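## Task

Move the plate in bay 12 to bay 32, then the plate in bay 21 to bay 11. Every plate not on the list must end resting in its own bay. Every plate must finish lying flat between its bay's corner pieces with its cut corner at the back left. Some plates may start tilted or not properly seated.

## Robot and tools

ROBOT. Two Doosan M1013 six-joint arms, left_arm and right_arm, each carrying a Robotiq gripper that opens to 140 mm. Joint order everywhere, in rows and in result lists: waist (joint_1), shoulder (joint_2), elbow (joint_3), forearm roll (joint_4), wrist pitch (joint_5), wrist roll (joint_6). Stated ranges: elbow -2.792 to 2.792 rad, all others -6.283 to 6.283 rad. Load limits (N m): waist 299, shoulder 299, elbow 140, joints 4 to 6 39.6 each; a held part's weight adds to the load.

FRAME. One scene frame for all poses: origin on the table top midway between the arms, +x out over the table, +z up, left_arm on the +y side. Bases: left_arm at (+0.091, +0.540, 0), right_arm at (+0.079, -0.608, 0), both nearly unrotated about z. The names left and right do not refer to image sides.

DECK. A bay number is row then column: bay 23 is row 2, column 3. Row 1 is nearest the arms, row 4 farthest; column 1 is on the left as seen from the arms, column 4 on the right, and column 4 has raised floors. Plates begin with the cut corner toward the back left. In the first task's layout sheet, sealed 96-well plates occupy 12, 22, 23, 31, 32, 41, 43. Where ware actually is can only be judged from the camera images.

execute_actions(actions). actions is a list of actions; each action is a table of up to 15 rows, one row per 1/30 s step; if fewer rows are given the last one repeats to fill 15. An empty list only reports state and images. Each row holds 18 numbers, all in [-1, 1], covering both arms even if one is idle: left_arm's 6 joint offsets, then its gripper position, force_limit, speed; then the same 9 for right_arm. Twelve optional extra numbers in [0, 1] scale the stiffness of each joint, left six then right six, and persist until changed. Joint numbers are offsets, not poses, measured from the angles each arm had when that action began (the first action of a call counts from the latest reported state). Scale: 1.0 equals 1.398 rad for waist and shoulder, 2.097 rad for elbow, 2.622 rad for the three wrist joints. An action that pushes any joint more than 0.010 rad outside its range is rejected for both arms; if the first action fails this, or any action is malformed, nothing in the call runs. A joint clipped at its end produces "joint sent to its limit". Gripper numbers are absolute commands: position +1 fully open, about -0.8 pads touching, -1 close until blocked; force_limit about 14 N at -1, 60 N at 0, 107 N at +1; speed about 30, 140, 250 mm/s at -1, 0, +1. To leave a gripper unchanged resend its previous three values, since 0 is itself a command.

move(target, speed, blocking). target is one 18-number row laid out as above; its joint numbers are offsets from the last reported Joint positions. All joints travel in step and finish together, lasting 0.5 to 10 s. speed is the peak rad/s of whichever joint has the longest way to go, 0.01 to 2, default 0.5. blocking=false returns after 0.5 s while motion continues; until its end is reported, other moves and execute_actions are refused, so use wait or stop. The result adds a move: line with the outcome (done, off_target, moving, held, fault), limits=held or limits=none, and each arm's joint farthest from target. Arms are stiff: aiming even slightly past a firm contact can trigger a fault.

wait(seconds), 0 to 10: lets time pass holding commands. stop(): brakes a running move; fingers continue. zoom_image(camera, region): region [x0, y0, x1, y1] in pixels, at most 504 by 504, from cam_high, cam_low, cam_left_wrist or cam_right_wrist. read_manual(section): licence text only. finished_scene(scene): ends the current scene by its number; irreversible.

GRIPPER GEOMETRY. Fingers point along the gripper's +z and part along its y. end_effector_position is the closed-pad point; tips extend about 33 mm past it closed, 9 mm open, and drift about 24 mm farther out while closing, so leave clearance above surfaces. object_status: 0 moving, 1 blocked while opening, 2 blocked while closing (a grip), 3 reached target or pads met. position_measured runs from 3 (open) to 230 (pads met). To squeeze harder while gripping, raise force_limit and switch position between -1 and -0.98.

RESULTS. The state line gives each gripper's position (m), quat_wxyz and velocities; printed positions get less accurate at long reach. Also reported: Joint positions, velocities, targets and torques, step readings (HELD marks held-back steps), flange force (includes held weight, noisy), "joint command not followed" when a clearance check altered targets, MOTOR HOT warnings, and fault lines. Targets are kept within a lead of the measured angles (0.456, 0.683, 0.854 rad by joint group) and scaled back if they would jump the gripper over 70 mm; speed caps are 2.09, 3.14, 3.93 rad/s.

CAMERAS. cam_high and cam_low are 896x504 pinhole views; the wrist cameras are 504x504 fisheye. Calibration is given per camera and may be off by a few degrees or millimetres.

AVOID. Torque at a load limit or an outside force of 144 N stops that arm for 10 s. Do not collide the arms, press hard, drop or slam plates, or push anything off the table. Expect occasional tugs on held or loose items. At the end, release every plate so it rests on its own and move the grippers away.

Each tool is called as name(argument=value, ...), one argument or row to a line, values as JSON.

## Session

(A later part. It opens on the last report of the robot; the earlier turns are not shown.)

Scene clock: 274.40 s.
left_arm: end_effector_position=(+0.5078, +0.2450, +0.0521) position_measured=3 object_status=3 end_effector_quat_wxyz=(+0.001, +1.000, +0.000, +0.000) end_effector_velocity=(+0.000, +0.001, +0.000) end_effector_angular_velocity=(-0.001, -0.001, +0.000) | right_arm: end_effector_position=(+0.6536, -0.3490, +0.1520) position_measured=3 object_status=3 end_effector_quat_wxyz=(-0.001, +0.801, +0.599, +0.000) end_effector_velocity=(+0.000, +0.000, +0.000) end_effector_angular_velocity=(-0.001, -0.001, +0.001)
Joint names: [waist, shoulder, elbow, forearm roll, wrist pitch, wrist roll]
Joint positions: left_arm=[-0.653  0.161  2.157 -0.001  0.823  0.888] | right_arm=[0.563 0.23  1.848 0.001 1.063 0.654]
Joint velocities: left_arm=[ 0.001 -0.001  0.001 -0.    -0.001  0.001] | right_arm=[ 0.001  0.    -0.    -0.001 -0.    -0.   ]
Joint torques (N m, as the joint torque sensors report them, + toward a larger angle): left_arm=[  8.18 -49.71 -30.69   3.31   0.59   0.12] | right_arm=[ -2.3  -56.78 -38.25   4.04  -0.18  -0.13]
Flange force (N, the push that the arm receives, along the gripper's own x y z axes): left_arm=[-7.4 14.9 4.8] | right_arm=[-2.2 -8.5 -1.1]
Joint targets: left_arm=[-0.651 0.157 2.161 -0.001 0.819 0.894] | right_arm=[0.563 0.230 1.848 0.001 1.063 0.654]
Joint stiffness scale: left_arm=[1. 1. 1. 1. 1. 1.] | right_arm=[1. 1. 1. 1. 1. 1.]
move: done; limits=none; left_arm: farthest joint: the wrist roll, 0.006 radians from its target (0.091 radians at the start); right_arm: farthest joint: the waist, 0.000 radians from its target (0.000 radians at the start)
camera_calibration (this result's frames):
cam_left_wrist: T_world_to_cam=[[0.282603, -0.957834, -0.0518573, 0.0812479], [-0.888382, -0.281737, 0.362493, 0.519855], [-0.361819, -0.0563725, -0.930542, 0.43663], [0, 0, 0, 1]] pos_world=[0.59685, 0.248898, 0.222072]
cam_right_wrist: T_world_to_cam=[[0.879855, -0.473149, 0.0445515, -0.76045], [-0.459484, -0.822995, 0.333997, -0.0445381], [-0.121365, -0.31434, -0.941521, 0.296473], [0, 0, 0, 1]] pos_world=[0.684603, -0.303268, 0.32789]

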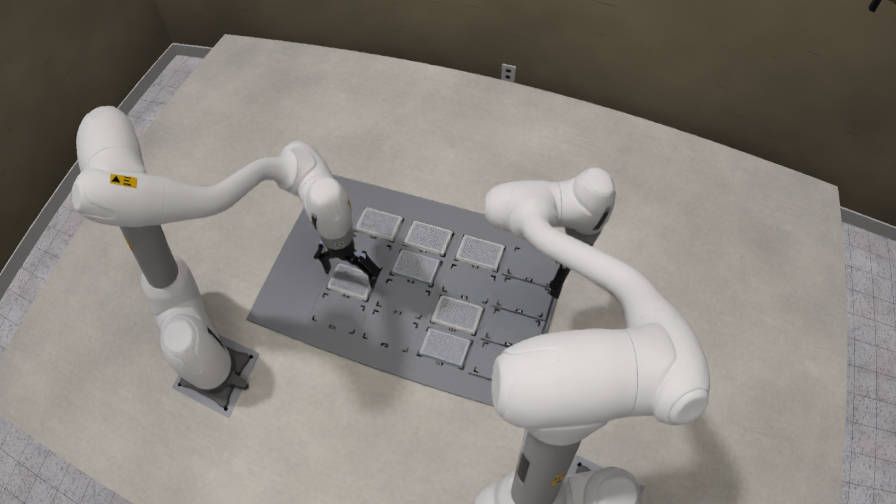

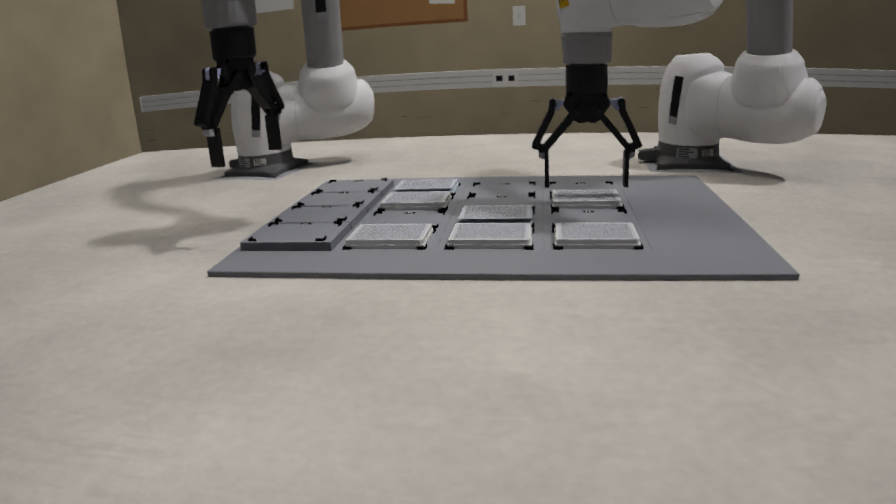

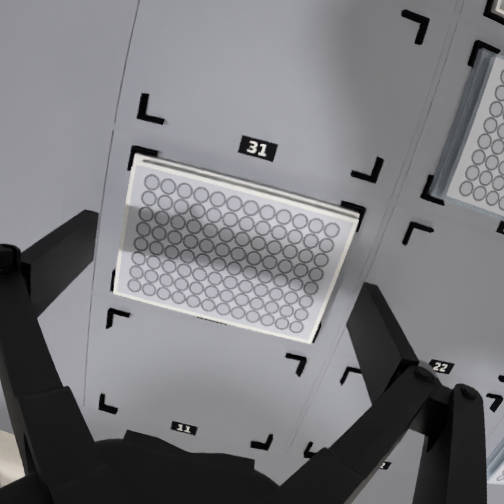

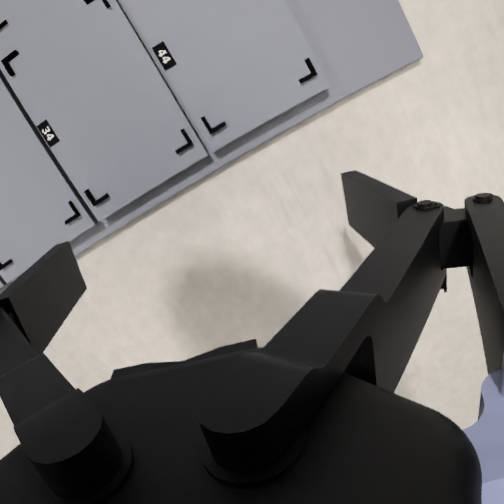

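move(
  target=[0, 0.02445, 0.0102, 0, -0.02005, 0, 1, 0.2, 0, 0, 0, 0, 0, 0, 0, 1, 0, 0.3],
  speed=0.08,
)

execute_actions(
  actions=[
    [[0,0,0,0,0,0,-1,0.2,-0.5,0,0,0,0,0,0,1,0,0.3]],
  ],
)

Scene clock: 285.87 s.
left_arm: end_effector_position=(+0.5079, +0.2449, +0.0297) position_measured=3 object_status=3 end_effector_quat_wxyz=(+0.001, +1.000, +0.000, +0.000) end_effector_velocity=(-0.001, -0.000, -0.002) end_effector_angular_velocity=(-0.000, +0.001, -0.000) | right_arm: end_effector_position=(+0.6536, -0.3490, +0.1520) position_measured=3 object_status=3 end_effector_quat_wxyz=(-0.001, +0.801, +0.599, +0.000) end_effector_velocity=(-0.000, -0.000, -0.000) end_effector_angular_velocity=(-0.000, +0.001, -0.000)
Joint names: [waist, shoulder, elbow, forearm roll, wrist pitch, wrist roll]
Joint positions: left_arm=[-0.653  0.191  2.174 -0.001  0.775  0.888] | right_arm=[0.563 0.23  1.848 0.001 1.063 0.654]
Joint velocities: left_arm=[-0.001  0.001  0.002 -0.002 -0.003  0.   ] | right_arm=[-0.     0.001  0.     0.     0.     0.   ]
Joint torques (N m, as the joint torque sensors report them, + toward a larger angle): left_arm=[  7.08 -51.54 -31.05   3.21   0.3    0.16] | right_arm=[ -2.99 -58.04 -38.5    3.89  -0.3   -0.13]
Flange force (N, the push that the arm receives, along the gripper's own x y z axes): left_arm=[-9.1 11.3 5.9] | right_arm=[-0.5 -7.9 0.2]
Joint targets: left_arm=[-0.653 0.195 2.179 -0.001 0.770 0.888] | right_arm=[0.563 0.230 1.848 0.001 1.063 0.654]
Joint stiffness scale: left_arm=[1. 1. 1. 1. 1. 1.] | right_arm=[1. 1. 1. 1. 1. 1.]
move: done; limits=none; left_arm: farthest joint: the shoulder, 0.004 radians from its target (0.034 radians at the start); right_arm: farthest joint: the waist, 0.000 radians from its target (0.000 radians at the start)
camera_calibration (this result's frames):
cam_left_wrist: T_world_to_cam=[[0.282611, -0.957855, -0.0514276, 0.0799313], [-0.888546, -0.281608, 0.362191, 0.528161], [-0.361409, -0.0566636, -0.930684, 0.415714], [0, 0, 0, 1]] pos_world=[0.596948, 0.248853, 0.199714]
cam_right_wrist: T_world_to_cam=[[0.879855, -0.473149, 0.0445516, -0.76045], [-0.459484, -0.822995, 0.333997, -0.0445379], [-0.121365, -0.31434, -0.941521, 0.296472], [0, 0, 0, 1]] pos_world=[0.684603, -0.303268, 0.32789]

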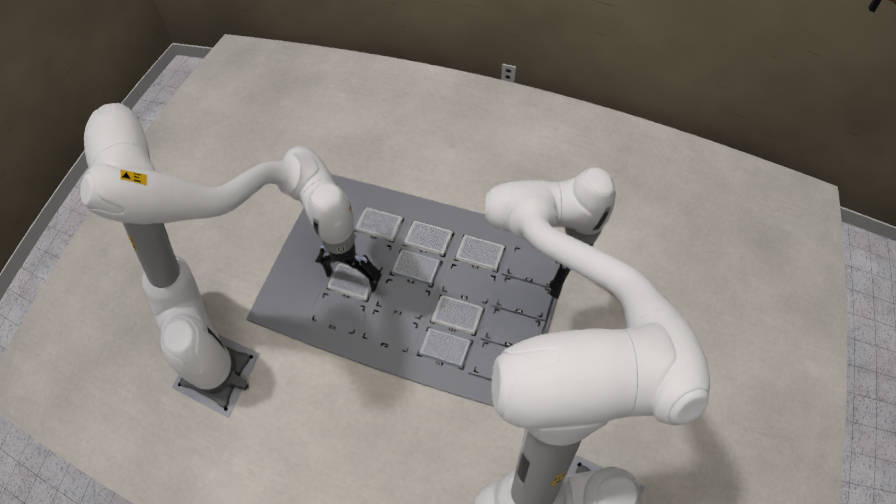

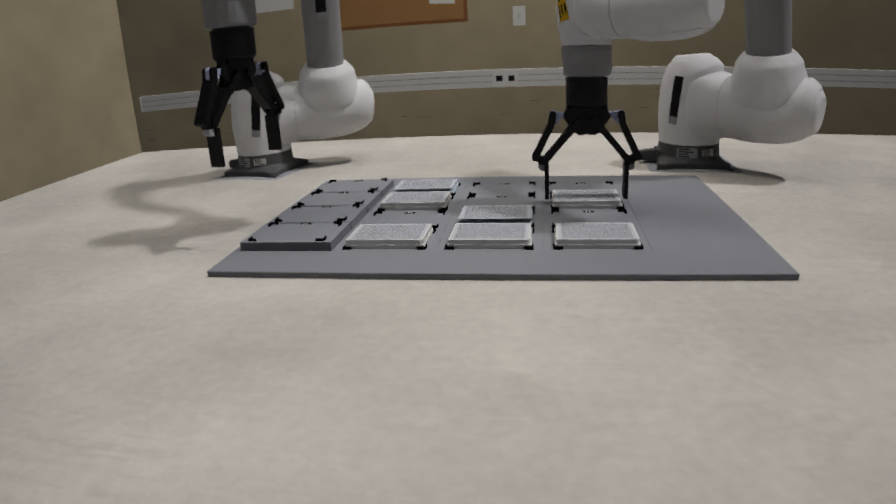

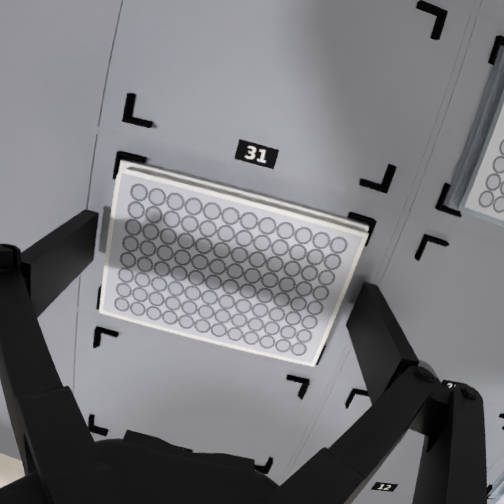

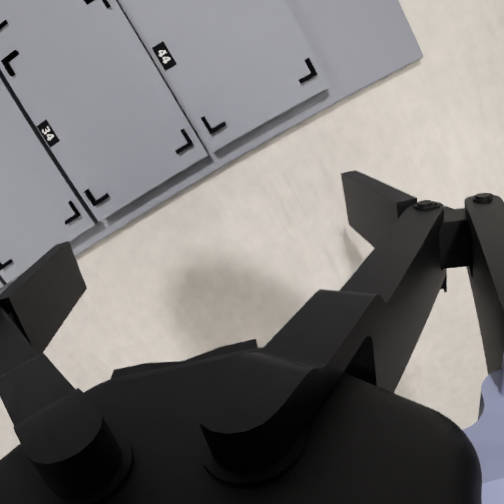

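Scene clock: 286.37 s.
left_arm: end_effector_position=(+0.5080, +0.2449, +0.0300) position_measured=39 object_status=2 end_effector_quat_wxyz=(+0.001, +1.000, +0.000, +0.000) end_effector_velocity=(-0.000, +0.001, -0.000) end_effector_angular_velocity=(+0.001, +0.001, +0.000) | right_arm: end_effector_position=(+0.6536, -0.3490, +0.1520) position_measured=3 object_status=3 end_effector_quat_wxyz=(-0.001, +0.801, +0.599, +0.000) end_effector_velocity=(-0.001, +0.000, -0.000) end_effector_angular_velocity=(+0.000, +0.001, +0.001)
Joint names: [waist, shoulder, elbow, forearm roll, wrist pitch, wrist roll]
Joint positions: left_arm=[-0.653  0.191  2.174 -0.001  0.775  0.888] | right_arm=[0.563 0.23  1.848 0.001 1.063 0.654]
Joint velocities: left_arm=[0.    0.    0.001 0.    0.    0.   ] | right_arm=[ 0.001 -0.001  0.001  0.001 -0.    -0.   ]
Joint torques (N m, as the joint torque sensors report them, + toward a larger angle): left_arm=[  1.31 -31.25 -21.32   1.1   -2.65   0.13] | right_arm=[ -1.29 -58.05 -38.1    4.1   -0.24   0.03]
Flange force (N, the push that the arm receives, along the gripper's own x y z axes): left_arm=[-9.2 -3.3 -35.9] | right_arm=[-2.2 -5.8 -0.1]
Joint targets: left_arm=[-0.653 0.191 2.174 -0.001 0.775 0.888] | right_arm=[0.563 0.230 1.848 0.001 1.063 0.654]
Joint stiffness scale: left_arm=[1. 1. 1. 1. 1. 1.] | right_arm=[1. 1. 1. 1. 1. 1.]
Step readings (joint positions):
0: left_arm=[-0.653 0.191 2.174 -0.001 0.775 0.888] | right_arm=[0.563 0.230 1.848 0.001 1.063 0.654]
1: left_arm=[-0.653 0.191 2.174 -0.001 0.775 0.888] | right_arm=[0.563 0.230 1.848 0.001 1.063 0.654]
2: left_arm=[-0.653 0.191 2.174 -0.001 0.775 0.888] | right_arm=[0.563 0.230 1.848 0.001 1.063 0.654]
4: left_arm=[-0.653 0.191 2.174 -0.001 0.775 0.888] | right_arm=[0.563 0.230 1.848 0.001 1.063 0.654]
8: left_arm=[-0.653 0.191 2.174 -0.001 0.775 0.888] | right_arm=[0.563 0.230 1.848 0.001 1.063 0.654]
15: Joint positions above
camera_calibration (this result's frames):
cam_left_wrist: T_world_to_cam=[[0.282533, -0.957871, -0.0515646, 0.0800204], [-0.888554, -0.281585, 0.36219, 0.52804], [-0.361451, -0.0565129, -0.930677, 0.416045], [0, 0, 0, 1]] pos_world=[0.596964, 0.24885, 0.200078]
cam_right_wrist: T_world_to_cam=[[0.879855, -0.473149, 0.0445515, -0.76045], [-0.459484, -0.822995, 0.333997, -0.0445381], [-0.121365, -0.31434, -0.941521, 0.296473], [0, 0, 0, 1]] pos_world=[0.684603, -0.303268, 0.32789]

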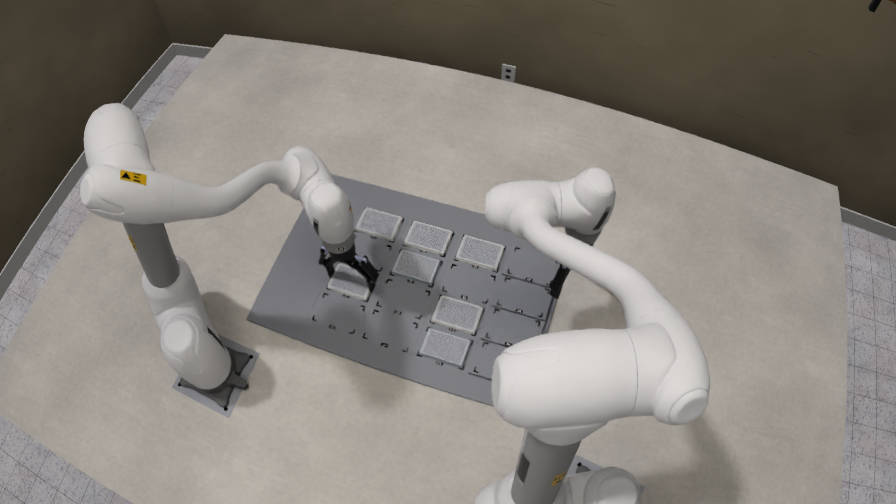

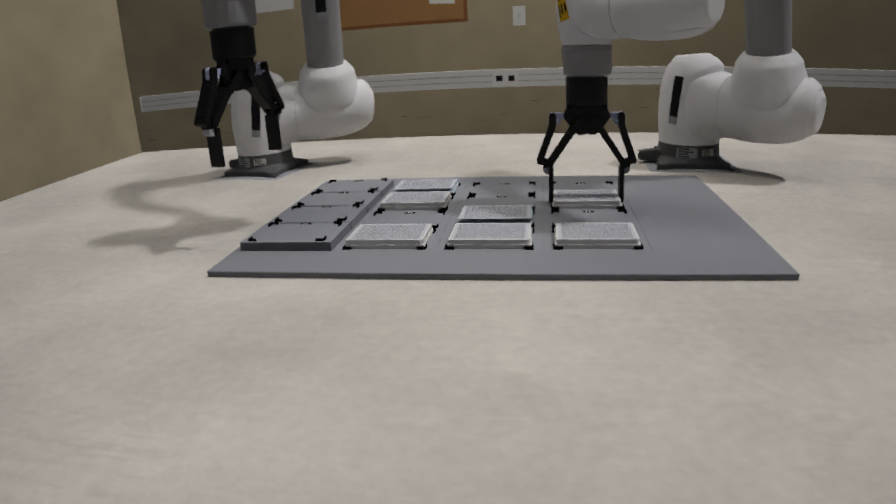

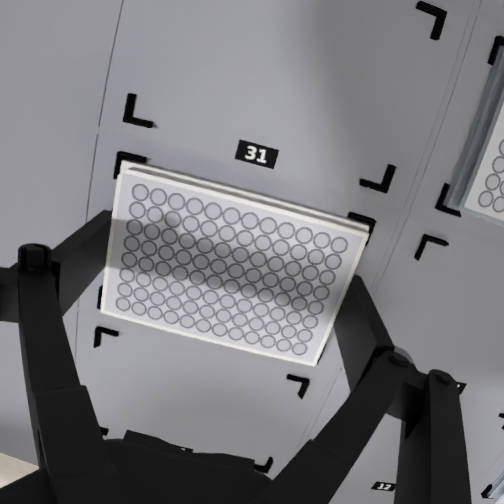

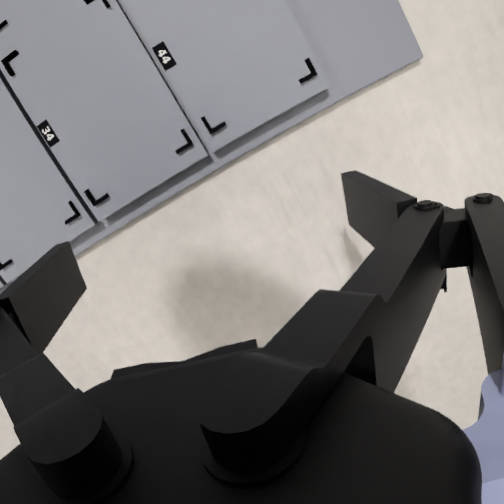

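zoom_image(
  camera="cam_left_wrist",
  region=[100, 130, 170, 190],
)

zoom_image(
  camera="cam_left_wrist",
  region=[325, 190, 395, 250],
)

Region (100, 130, 170, 190) of cam_left_wrist's 504x504 image, scaled by 7.200, with more detail than that image has; it fills the top 432 rows of this view, and the rest is white.

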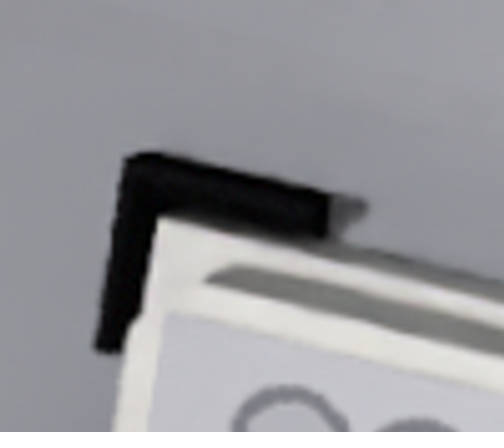

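Region (325, 190, 395, 250) of cam_left_wrist's 504x504 image, scaled by 7.200, with more detail than that image has; it fills the top 432 rows of this view, and the rest is white.

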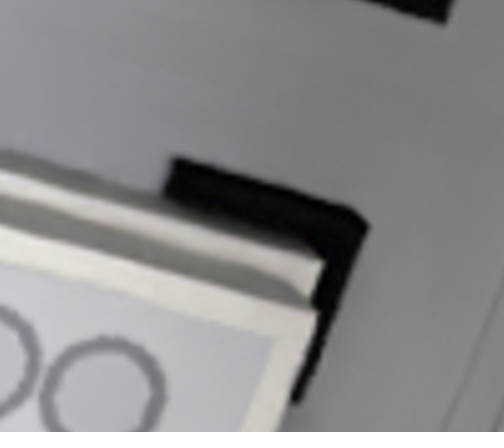

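move(
  target=[0, -0.01431, -0.00622, 0, 0.01146, 0, -1, 0.2, -0.5, 0, 0, 0, 0, 0, 0, 1, 0, 0.3],
  speed=0.05,
)

zoom_image(
  camera="cam_left_wrist",
  region=[100, 130, 170, 190],
)

zoom_image(
  camera="cam_left_wrist",
  region=[325, 190, 395, 250],
)

Scene clock: 308.27 s.
left_arm: end_effector_position=(+0.5078, +0.2450, +0.0418) position_measured=40 object_status=2 end_effector_quat_wxyz=(+0.000, +1.000, +0.000, +0.000) end_effector_velocity=(+0.000, +0.000, +0.001) end_effector_angular_velocity=(+0.001, -0.000, +0.000) | right_arm: end_effector_position=(+0.6536, -0.3490, +0.1520) position_measured=3 object_status=3 end_effector_quat_wxyz=(-0.001, +0.801, +0.599, +0.000) end_effector_velocity=(+0.000, +0.001, +0.000) end_effector_angular_velocity=(+0.001, -0.001, +0.001)
Joint names: [waist, shoulder, elbow, forearm roll, wrist pitch, wrist roll]
Joint positions: left_arm=[-0.653  0.175  2.165 -0.001  0.801  0.888] | right_arm=[0.563 0.23  1.848 0.001 1.063 0.654]
Joint velocities: left_arm=[ 0.001 -0.001 -0.001  0.001  0.002 -0.   ] | right_arm=[ 0.001  0.001 -0.001  0.001  0.    -0.   ]
Joint torques (N m, as the joint torque sensors report them, + toward a larger angle): left_arm=[  6.9  -49.53 -30.81   3.32   0.59   0.23] | right_arm=[ -1.59 -58.03 -38.24   3.93  -0.29   0.07]
Flange force (N, the push that the arm receives, along the gripper's own x y z axes): left_arm=[-8.4 11.2 4.3] | right_arm=[-1.8 -6.3 -0.4]
Joint targets: left_arm=[-0.653 0.171 2.161 -0.001 0.806 0.888] | right_arm=[0.563 0.230 1.848 0.001 1.063 0.654]
Joint stiffness scale: left_arm=[1. 1. 1. 1. 1. 1.] | right_arm=[1. 1. 1. 1. 1. 1.]
move: done; limits=none; left_arm: farthest joint: the shoulder, 0.004 radians from its target (0.020 radians at the start); right_arm: farthest joint: the waist, 0.000 radians from its target (0.000 radians at the start)
camera_calibration (this result's frames):
cam_left_wrist: T_world_to_cam=[[0.282494, -0.957857, -0.052035, 0.080838], [-0.888392, -0.2817, 0.362497, 0.523589], [-0.361879, -0.056176, -0.930531, 0.427098], [0, 0, 0, 1]] pos_world=[0.596873, 0.248919, 0.211835]
cam_right_wrist: T_world_to_cam=[[0.879855, -0.473149, 0.0445515, -0.76045], [-0.459484, -0.822995, 0.333997, -0.044538], [-0.121365, -0.31434, -0.941521, 0.296472], [0, 0, 0, 1]] pos_world=[0.684603, -0.303268, 0.32789]

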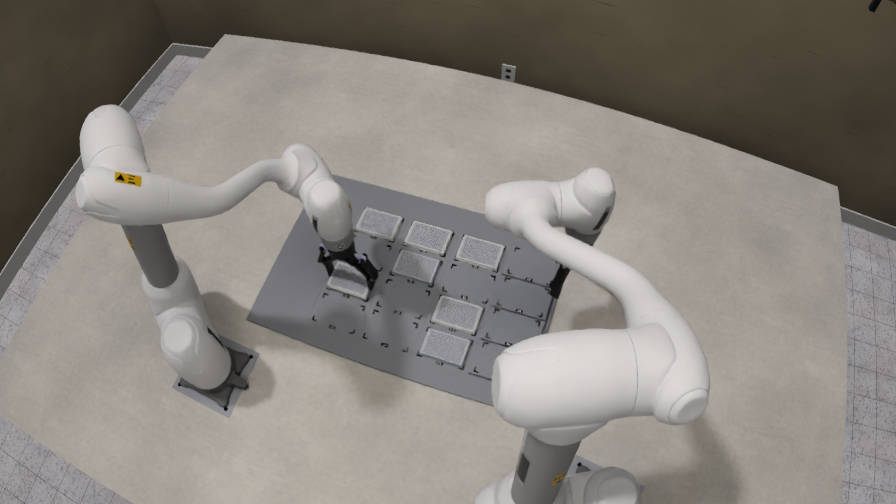

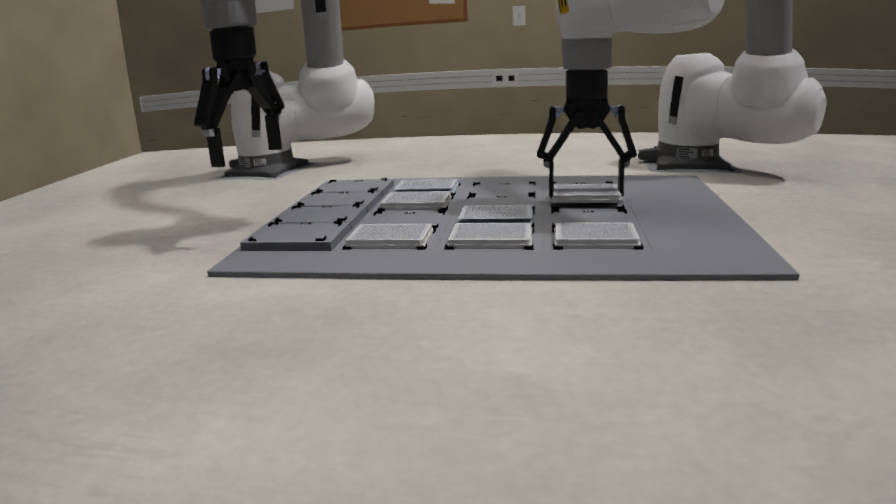

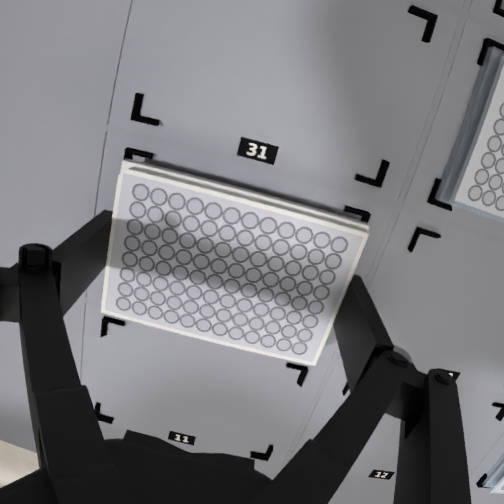

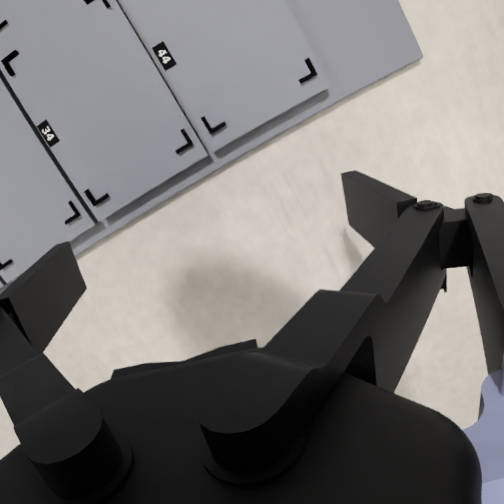

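Region (100, 130, 170, 190) of cam_left_wrist's 504x504 image, scaled by 7.200, with more detail than that image has; it fills the top 432 rows of this view, and the rest is white.

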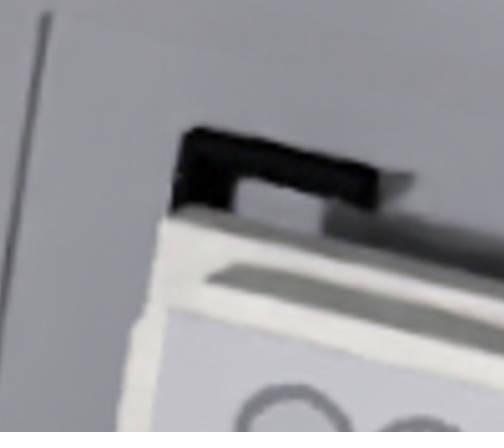

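Region (325, 190, 395, 250) of cam_left_wrist's 504x504 image, scaled by 7.200, with more detail than that image has; it fills the top 432 rows of this view, and the rest is white.

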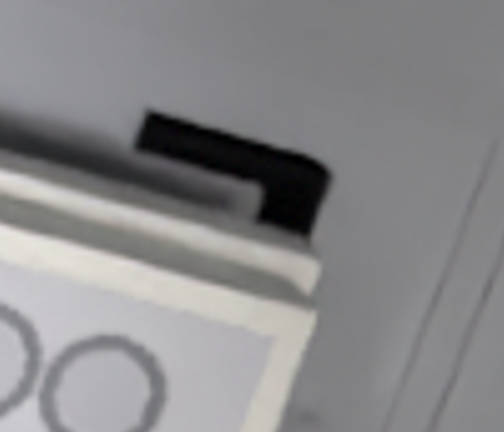

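move(
  target=[-0.11467, -0.08936, 0.07008, 0, -0.00992, -0.06267, -1, 0.2, -0.5, 0, 0, 0, 0, 0, 0, 1, 0, 0.3],
  speed=0.18,
)

zoom_image(
  camera="cam_left_wrist",
  region=[100, 130, 170, 190],
)

zoom_image(
  camera="cam_left_wrist",
  region=[325, 190, 395, 250],
)

Scene clock: 335.20 s.
left_arm: end_effector_position=(+0.4010, +0.2449, +0.0418) position_measured=40 object_status=2 end_effector_quat_wxyz=(+0.001, +1.000, +0.000, +0.000) end_effector_velocity=(-0.002, +0.001, -0.000) end_effector_angular_velocity=(+0.001, -0.000, +0.000) | right_arm: end_effector_position=(+0.6536, -0.3490, +0.1520) position_measured=3 object_status=3 end_effector_quat_wxyz=(-0.001, +0.801, +0.599, +0.000) end_effector_velocity=(-0.000, -0.000, -0.000) end_effector_angular_velocity=(-0.001, +0.000, +0.001)
Joint names: [waist, shoulder, elbow, forearm roll, wrist pitch, wrist roll]
Joint positions: left_arm=[-0.811  0.053  2.308 -0.001  0.779  0.731] | right_arm=[0.563 0.23  1.848 0.001 1.063 0.654]
Joint velocities: left_arm=[-0.002 -0.002  0.003  0.001 -0.001 -0.003] | right_arm=[ 0.    -0.     0.001 -0.001  0.     0.   ]
Joint torques (N m, as the joint torque sensors report them, + toward a larger angle): left_arm=[  4.43 -36.76 -29.26   3.2    0.15  -0.01] | right_arm=[ -1.94 -58.55 -38.26   4.06  -0.54  -0.06]
Flange force (N, the push that the arm receives, along the gripper's own x y z axes): left_arm=[-5.3 8.8 3.4] | right_arm=[-1.1 -6.0 -0.5]
Joint targets: left_arm=[-0.813 0.050 2.312 -0.001 0.775 0.724] | right_arm=[0.563 0.230 1.848 0.001 1.063 0.654]
Joint stiffness scale: left_arm=[1. 1. 1. 1. 1. 1.] | right_arm=[1. 1. 1. 1. 1. 1.]
move: done; limits=none; left_arm: farthest joint: the wrist roll, 0.007 radians from its target (0.165 radians at the start); right_arm: farthest joint: the waist, 0.000 radians from its target (0.000 radians at the start)
camera_calibration (this result's frames):
cam_left_wrist: T_world_to_cam=[[0.28273, -0.957802, -0.0517679, 0.110787], [-0.888357, -0.281823, 0.362488, 0.428718], [-0.361781, -0.056498, -0.930549, 0.388472], [0, 0, 0, 1]] pos_world=[0.490074, 0.248883, 0.211822]
cam_right_wrist: T_world_to_cam=[[0.879855, -0.473149, 0.0445516, -0.76045], [-0.459484, -0.822995, 0.333997, -0.0445381], [-0.121365, -0.31434, -0.941521, 0.296472], [0, 0, 0, 1]] pos_world=[0.684603, -0.303268, 0.32789]

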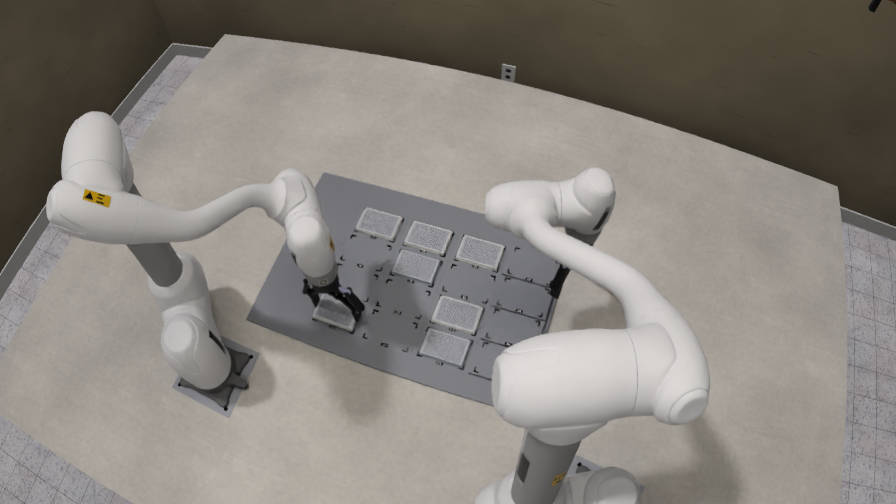

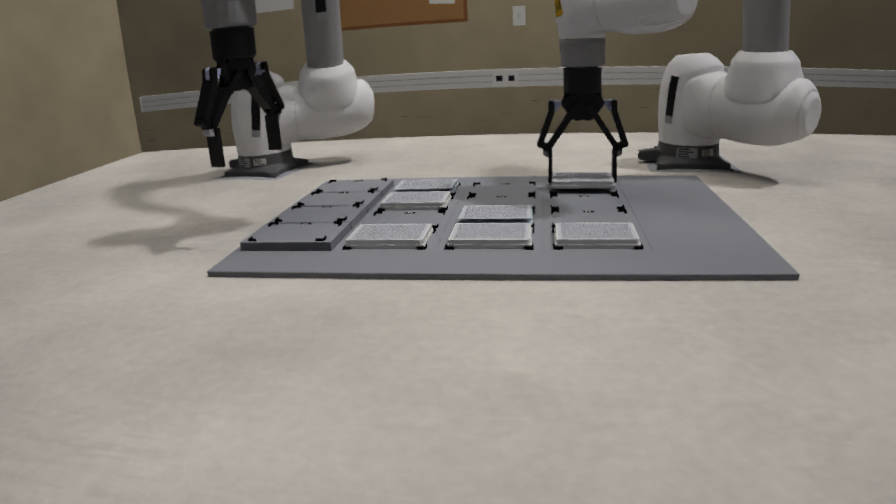

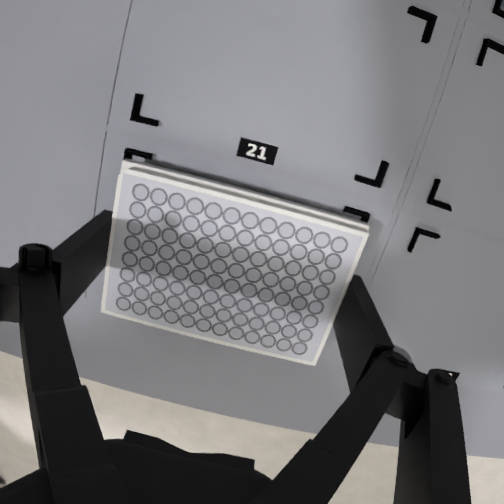

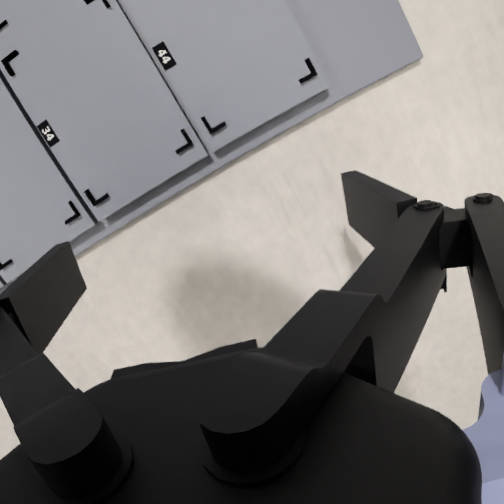

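Region (100, 130, 170, 190) of cam_left_wrist's 504x504 image, scaled by 7.200, with more detail than that image has; it fills the top 432 rows of this view, and the rest is white.

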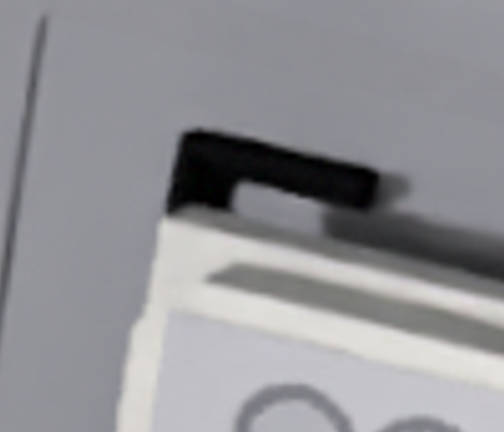

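Region (325, 190, 395, 250) of cam_left_wrist's 504x504 image, scaled by 7.200, with more detail than that image has; it fills the top 432 rows of this view, and the rest is white.

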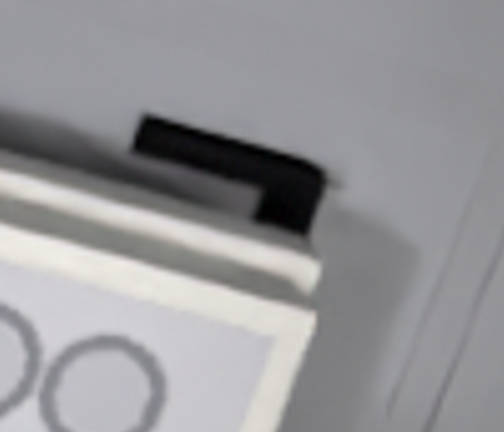

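move(
  target=[0, 0.01539, 0.00698, 0, -0.01264, 0, -1, 0.2, -0.5, 0, 0, 0, 0, 0, 0, 1, 0, 0.3],
  speed=0.03,
)

zoom_image(
  camera="cam_left_wrist",
  region=[90, 130, 400, 380],
)

Scene clock: 359.77 s.
left_arm: end_effector_position=(+0.4007, +0.2452, +0.0305) position_measured=40 object_status=2 end_effector_quat_wxyz=(+0.001, +1.000, +0.000, +0.000) end_effector_velocity=(-0.000, +0.000, -0.000) end_effector_angular_velocity=(+0.001, +0.000, -0.000) | right_arm: end_effector_position=(+0.6536, -0.3490, +0.1520) position_measured=3 object_status=3 end_effector_quat_wxyz=(-0.001, +0.801, +0.599, +0.000) end_effector_velocity=(+0.001, +0.000, +0.000) end_effector_angular_velocity=(+0.000, -0.000, -0.000)
Joint names: [waist, shoulder, elbow, forearm roll, wrist pitch, wrist roll]
Joint positions: left_arm=[-0.811  0.071  2.318 -0.001  0.752  0.73 ] | right_arm=[0.563 0.23  1.848 0.001 1.063 0.654]
Joint velocities: left_arm=[-0.     0.     0.001  0.    -0.    -0.   ] | right_arm=[-0.     0.    -0.001  0.     0.     0.   ]
Joint torques (N m, as the joint torque sensors report them, + toward a larger angle): left_arm=[  6.86 -32.65 -28.78   2.52  -0.61   0.14] | right_arm=[ -1.68 -56.67 -38.1    4.03  -0.31  -0.01]
Flange force (N, the push that the arm receives, along the gripper's own x y z axes): left_arm=[-16.0 7.6 -6.3] | right_arm=[-2.9 -7.3 -1.3]
Joint targets: left_arm=[-0.811 0.075 2.322 -0.001 0.746 0.731] | right_arm=[0.563 0.230 1.848 0.001 1.063 0.654]
Joint stiffness scale: left_arm=[1. 1. 1. 1. 1. 1.] | right_arm=[1. 1. 1. 1. 1. 1.]
move: done; limits=none; left_arm: farthest joint: the wrist pitch, 0.006 radians from its target (0.033 radians at the start); right_arm: farthest joint: the waist, 0.000 radians from its target (0.000 radians at the start)
camera_calibration (this result's frames):
cam_left_wrist: T_world_to_cam=[[0.282796, -0.95778, -0.0518011, 0.110475], [-0.888334, -0.281897, 0.362486, 0.432557], [-0.361785, -0.0564931, -0.930548, 0.377876], [0, 0, 0, 1]] pos_world=[0.489724, 0.249095, 0.200559]
cam_right_wrist: T_world_to_cam=[[0.879855, -0.473149, 0.0445515, -0.76045], [-0.459484, -0.822995, 0.333997, -0.0445381], [-0.121365, -0.31434, -0.941521, 0.296473], [0, 0, 0, 1]] pos_world=[0.684603, -0.303268, 0.32789]

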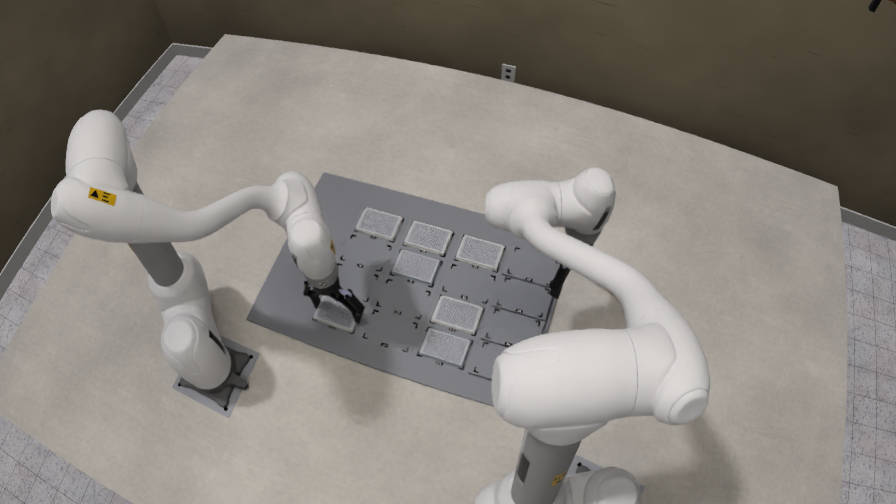

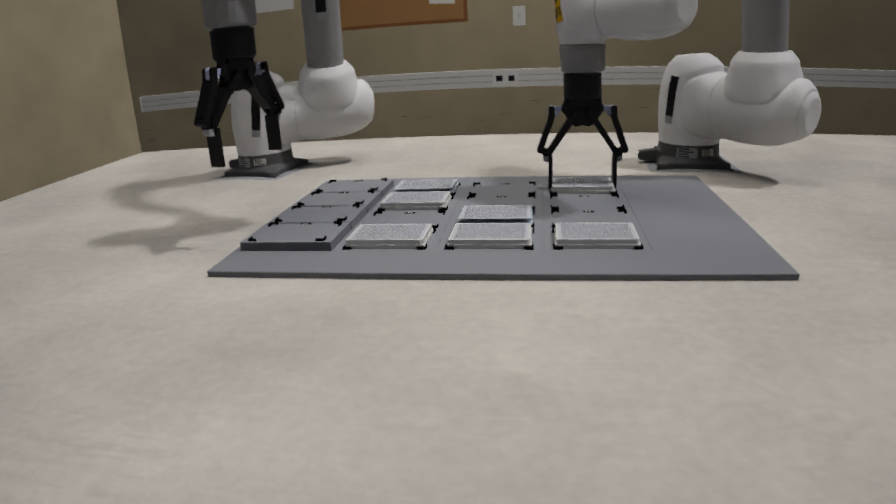

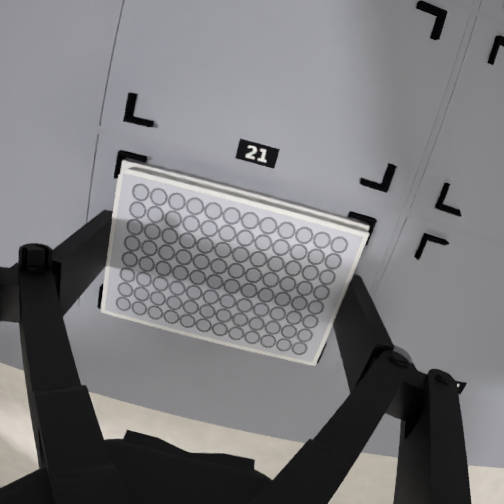

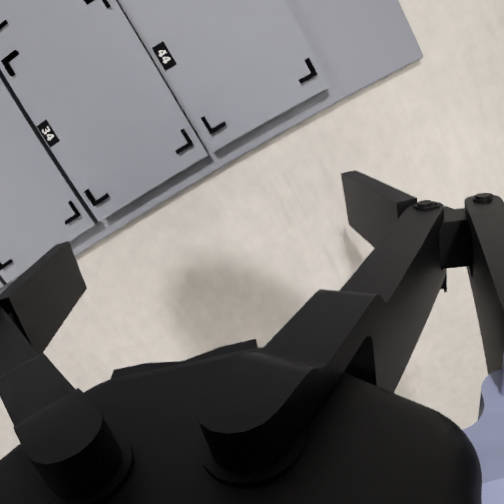

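Region (90, 130, 400, 380) of cam_left_wrist's 504x504 image, scaled by 1.626, with more detail than that image has; it fills the top 406 rows of this view, and the rest is white.

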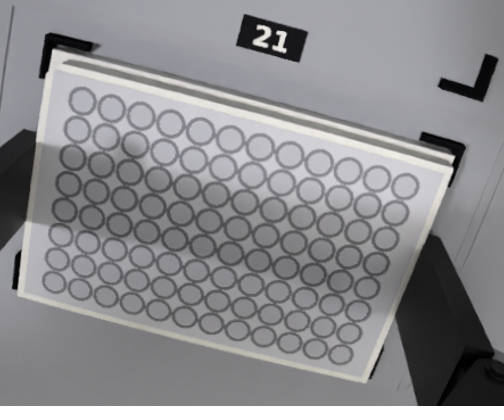

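execute_actions(
  actions=[
    [[0,0,0,0,0,0,1,0.2,0,0,0,0,0,0,0,1,0,0.3]],
    [[0,-0.0027,-0.0015,0,0.0022,0,1,0.2,0,0,0,0,0,0,0,1,0,0.3],[0,-0.0054,-0.0027,0,0.0044,0,1,0.2,0,0,0,0,0,0,0,1,0,0.3],[0,-0.0081,-0.0038,0,0.0066,0,1,0.2,0,0,0,0,0,0,0,1,0,0.3],[0,-0.0108,-0.0048,0,0.0088,0,1,0.2,0,0,0,0,0,0,0,1,0,0.3],[0,-0.0135,-0.0058,0,0.011,0,1,0.2,0,0,0,0,0,0,0,1,0,0.3],[0,-0.0162,-0.0068,0,0.0132,0,1,0.2,0,0,0,0,0,0,0,1,0,0.3],[0,-0.019,-0.0079,0,0.0154,0,1,0.2,0,0,0,0,0,0,0,1,0,0.3],[0,-0.0217,-0.0089,0,0.0177,0,1,0.2,0,0,0,0,0,0,0,1,0,0.3],[0,-0.0245,-0.01,0,0.0199,0,1,0.2,0,0,0,0,0,0,0,1,0,0.3],[0,-0.0272,-0.011,0,0.0221,0,1,0.2,0,0,0,0,0,0,0,1,0,0.3]],
  ],
)

zoom_image(
  camera="cam_left_wrist",
  region=[90, 120, 390, 360],
)

Scene clock: 403.07 s.
left_arm: end_effector_position=(+0.4007, +0.2451, +0.0512) position_measured=3 object_status=3 end_effector_quat_wxyz=(+0.001, +1.000, +0.000, +0.000) end_effector_velocity=(+0.000, +0.000, +0.016) end_effector_angular_velocity=(+0.001, -0.000, -0.000) | right_arm: end_effector_position=(+0.6536, -0.3490, +0.1520) position_measured=3 object_status=3 end_effector_quat_wxyz=(-0.001, +0.801, +0.599, +0.000) end_effector_velocity=(-0.000, +0.000, -0.001) end_effector_angular_velocity=(-0.001, +0.001, +0.000)
Joint names: [waist, shoulder, elbow, forearm roll, wrist pitch, wrist roll]
Joint positions: left_arm=[-0.811  0.039  2.3   -0.001  0.802  0.73 ] | right_arm=[0.563 0.23  1.848 0.001 1.063 0.654]
Joint velocities: left_arm=[ 0.    -0.023 -0.014  0.001  0.038 -0.   ] | right_arm=[ 0.     0.001 -0.    -0.    -0.    -0.   ]
Joint torques (N m, as the joint torque sensors report them, + toward a larger angle): left_arm=[  6.55 -34.75 -29.96   3.19   0.46   0.14] | right_arm=[ -1.76 -57.14 -38.08   4.15  -0.31   0.06]
Flange force (N, the push that the arm receives, along the gripper's own x y z axes): left_arm=[-10.0 12.5 5.3] | right_arm=[-2.2 -6.8 -1.0]
Flange force at the end of the 1st action (N, along the gripper's axes at the end of the call): left_arm=[-9.4 8.1 4.1] | right_arm=[-3.5 -8.3 -2.3]
Joint targets: left_arm=[-0.811 0.033 2.295 -0.001 0.810 0.730] | right_arm=[0.563 0.230 1.848 0.001 1.063 0.654]
Joint stiffness scale: left_arm=[1. 1. 1. 1. 1. 1.] | right_arm=[1. 1. 1. 1. 1. 1.]
Step readings (joint positions; steps 1 to 15: 1st action; 16 to 30: 2nd action):
0: left_arm=[-0.811 0.071 2.318 -0.001 0.752 0.730] | right_arm=[0.563 0.230 1.848 0.001 1.063 0.654]
1: left_arm=[-0.811 0.071 2.318 -0.001 0.752 0.730] | right_arm=[0.563 0.230 1.848 0.001 1.063 0.654]
2: left_arm=[-0.811 0.071 2.318 -0.001 0.752 0.730] | right_arm=[0.563 0.230 1.848 0.001 1.063 0.654]
4: left_arm=[-0.811 0.071 2.318 -0.001 0.752 0.730] | right_arm=[0.563 0.230 1.848 0.001 1.063 0.654]
8: left_arm=[-0.811 0.071 2.318 -0.001 0.752 0.730] | right_arm=[0.563 0.230 1.848 0.001 1.063 0.654]
15: left_arm=[-0.811 0.071 2.318 -0.001 0.752 0.730] | right_arm=[0.563 0.230 1.848 0.001 1.063 0.654]
16: left_arm=[-0.811 0.071 2.318 -0.001 0.752 0.730] | right_arm=[0.563 0.230 1.848 0.001 1.063 0.654]
17: left_arm=[-0.811 0.070 2.318 -0.001 0.753 0.730] | right_arm=[0.563 0.230 1.848 0.001 1.063 0.654]
19: left_arm=[-0.811 0.067 2.317 -0.001 0.758 0.730] | right_arm=[0.563 0.230 1.848 0.001 1.063 0.654]
23: left_arm=[-0.811 0.056 2.310 -0.001 0.776 0.730] | right_arm=[0.563 0.230 1.848 0.001 1.063 0.654]
30: Joint positions above
camera_calibration (this result's frames):
cam_left_wrist: T_world_to_cam=[[0.282777, -0.957798, -0.0515774, 0.11151], [-0.888391, -0.281802, 0.362421, 0.425085], [-0.361661, -0.0566634, -0.930586, 0.397076], [0, 0, 0, 1]] pos_world=[0.489716, 0.249093, 0.221205]
cam_right_wrist: T_world_to_cam=[[0.879855, -0.473149, 0.0445515, -0.76045], [-0.459484, -0.822995, 0.333997, -0.044538], [-0.121365, -0.31434, -0.941521, 0.296473], [0, 0, 0, 1]] pos_world=[0.684603, -0.303268, 0.32789]

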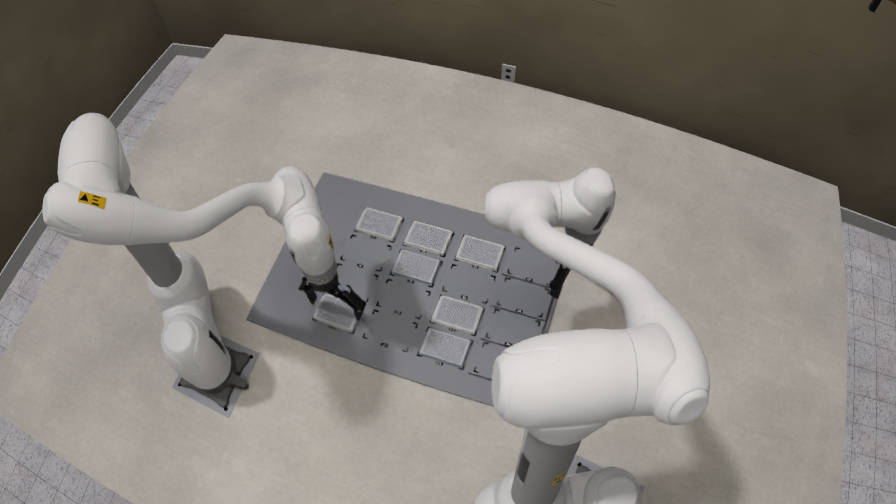

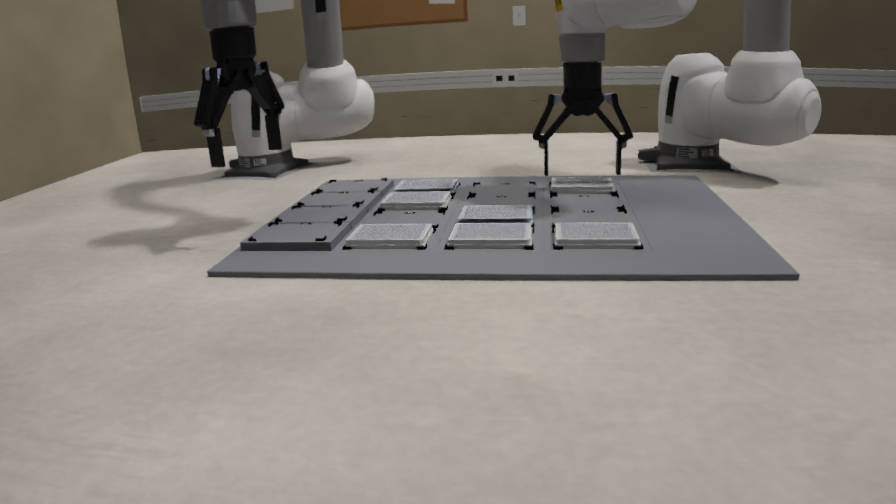

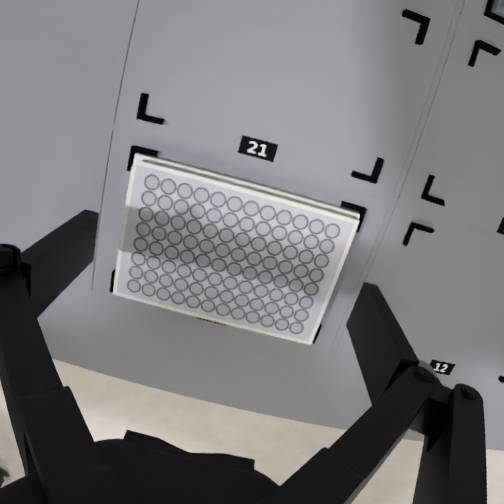

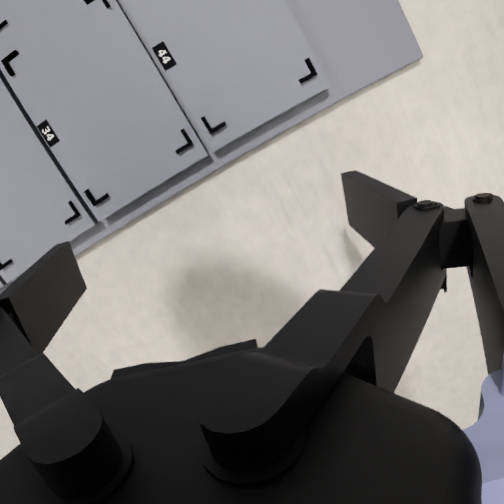

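Region (90, 120, 390, 360) of cam_left_wrist's 504x504 image, scaled by 1.680, with more detail than that image has; it fills the top 403 rows of this view, and the rest is white.

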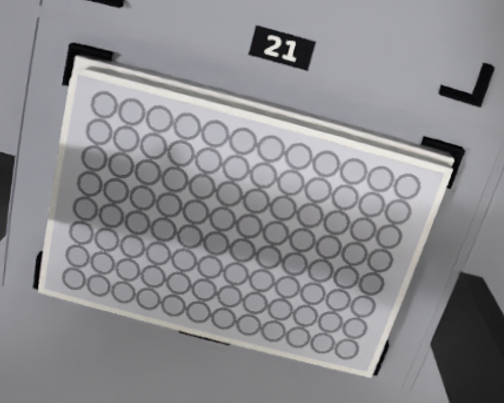

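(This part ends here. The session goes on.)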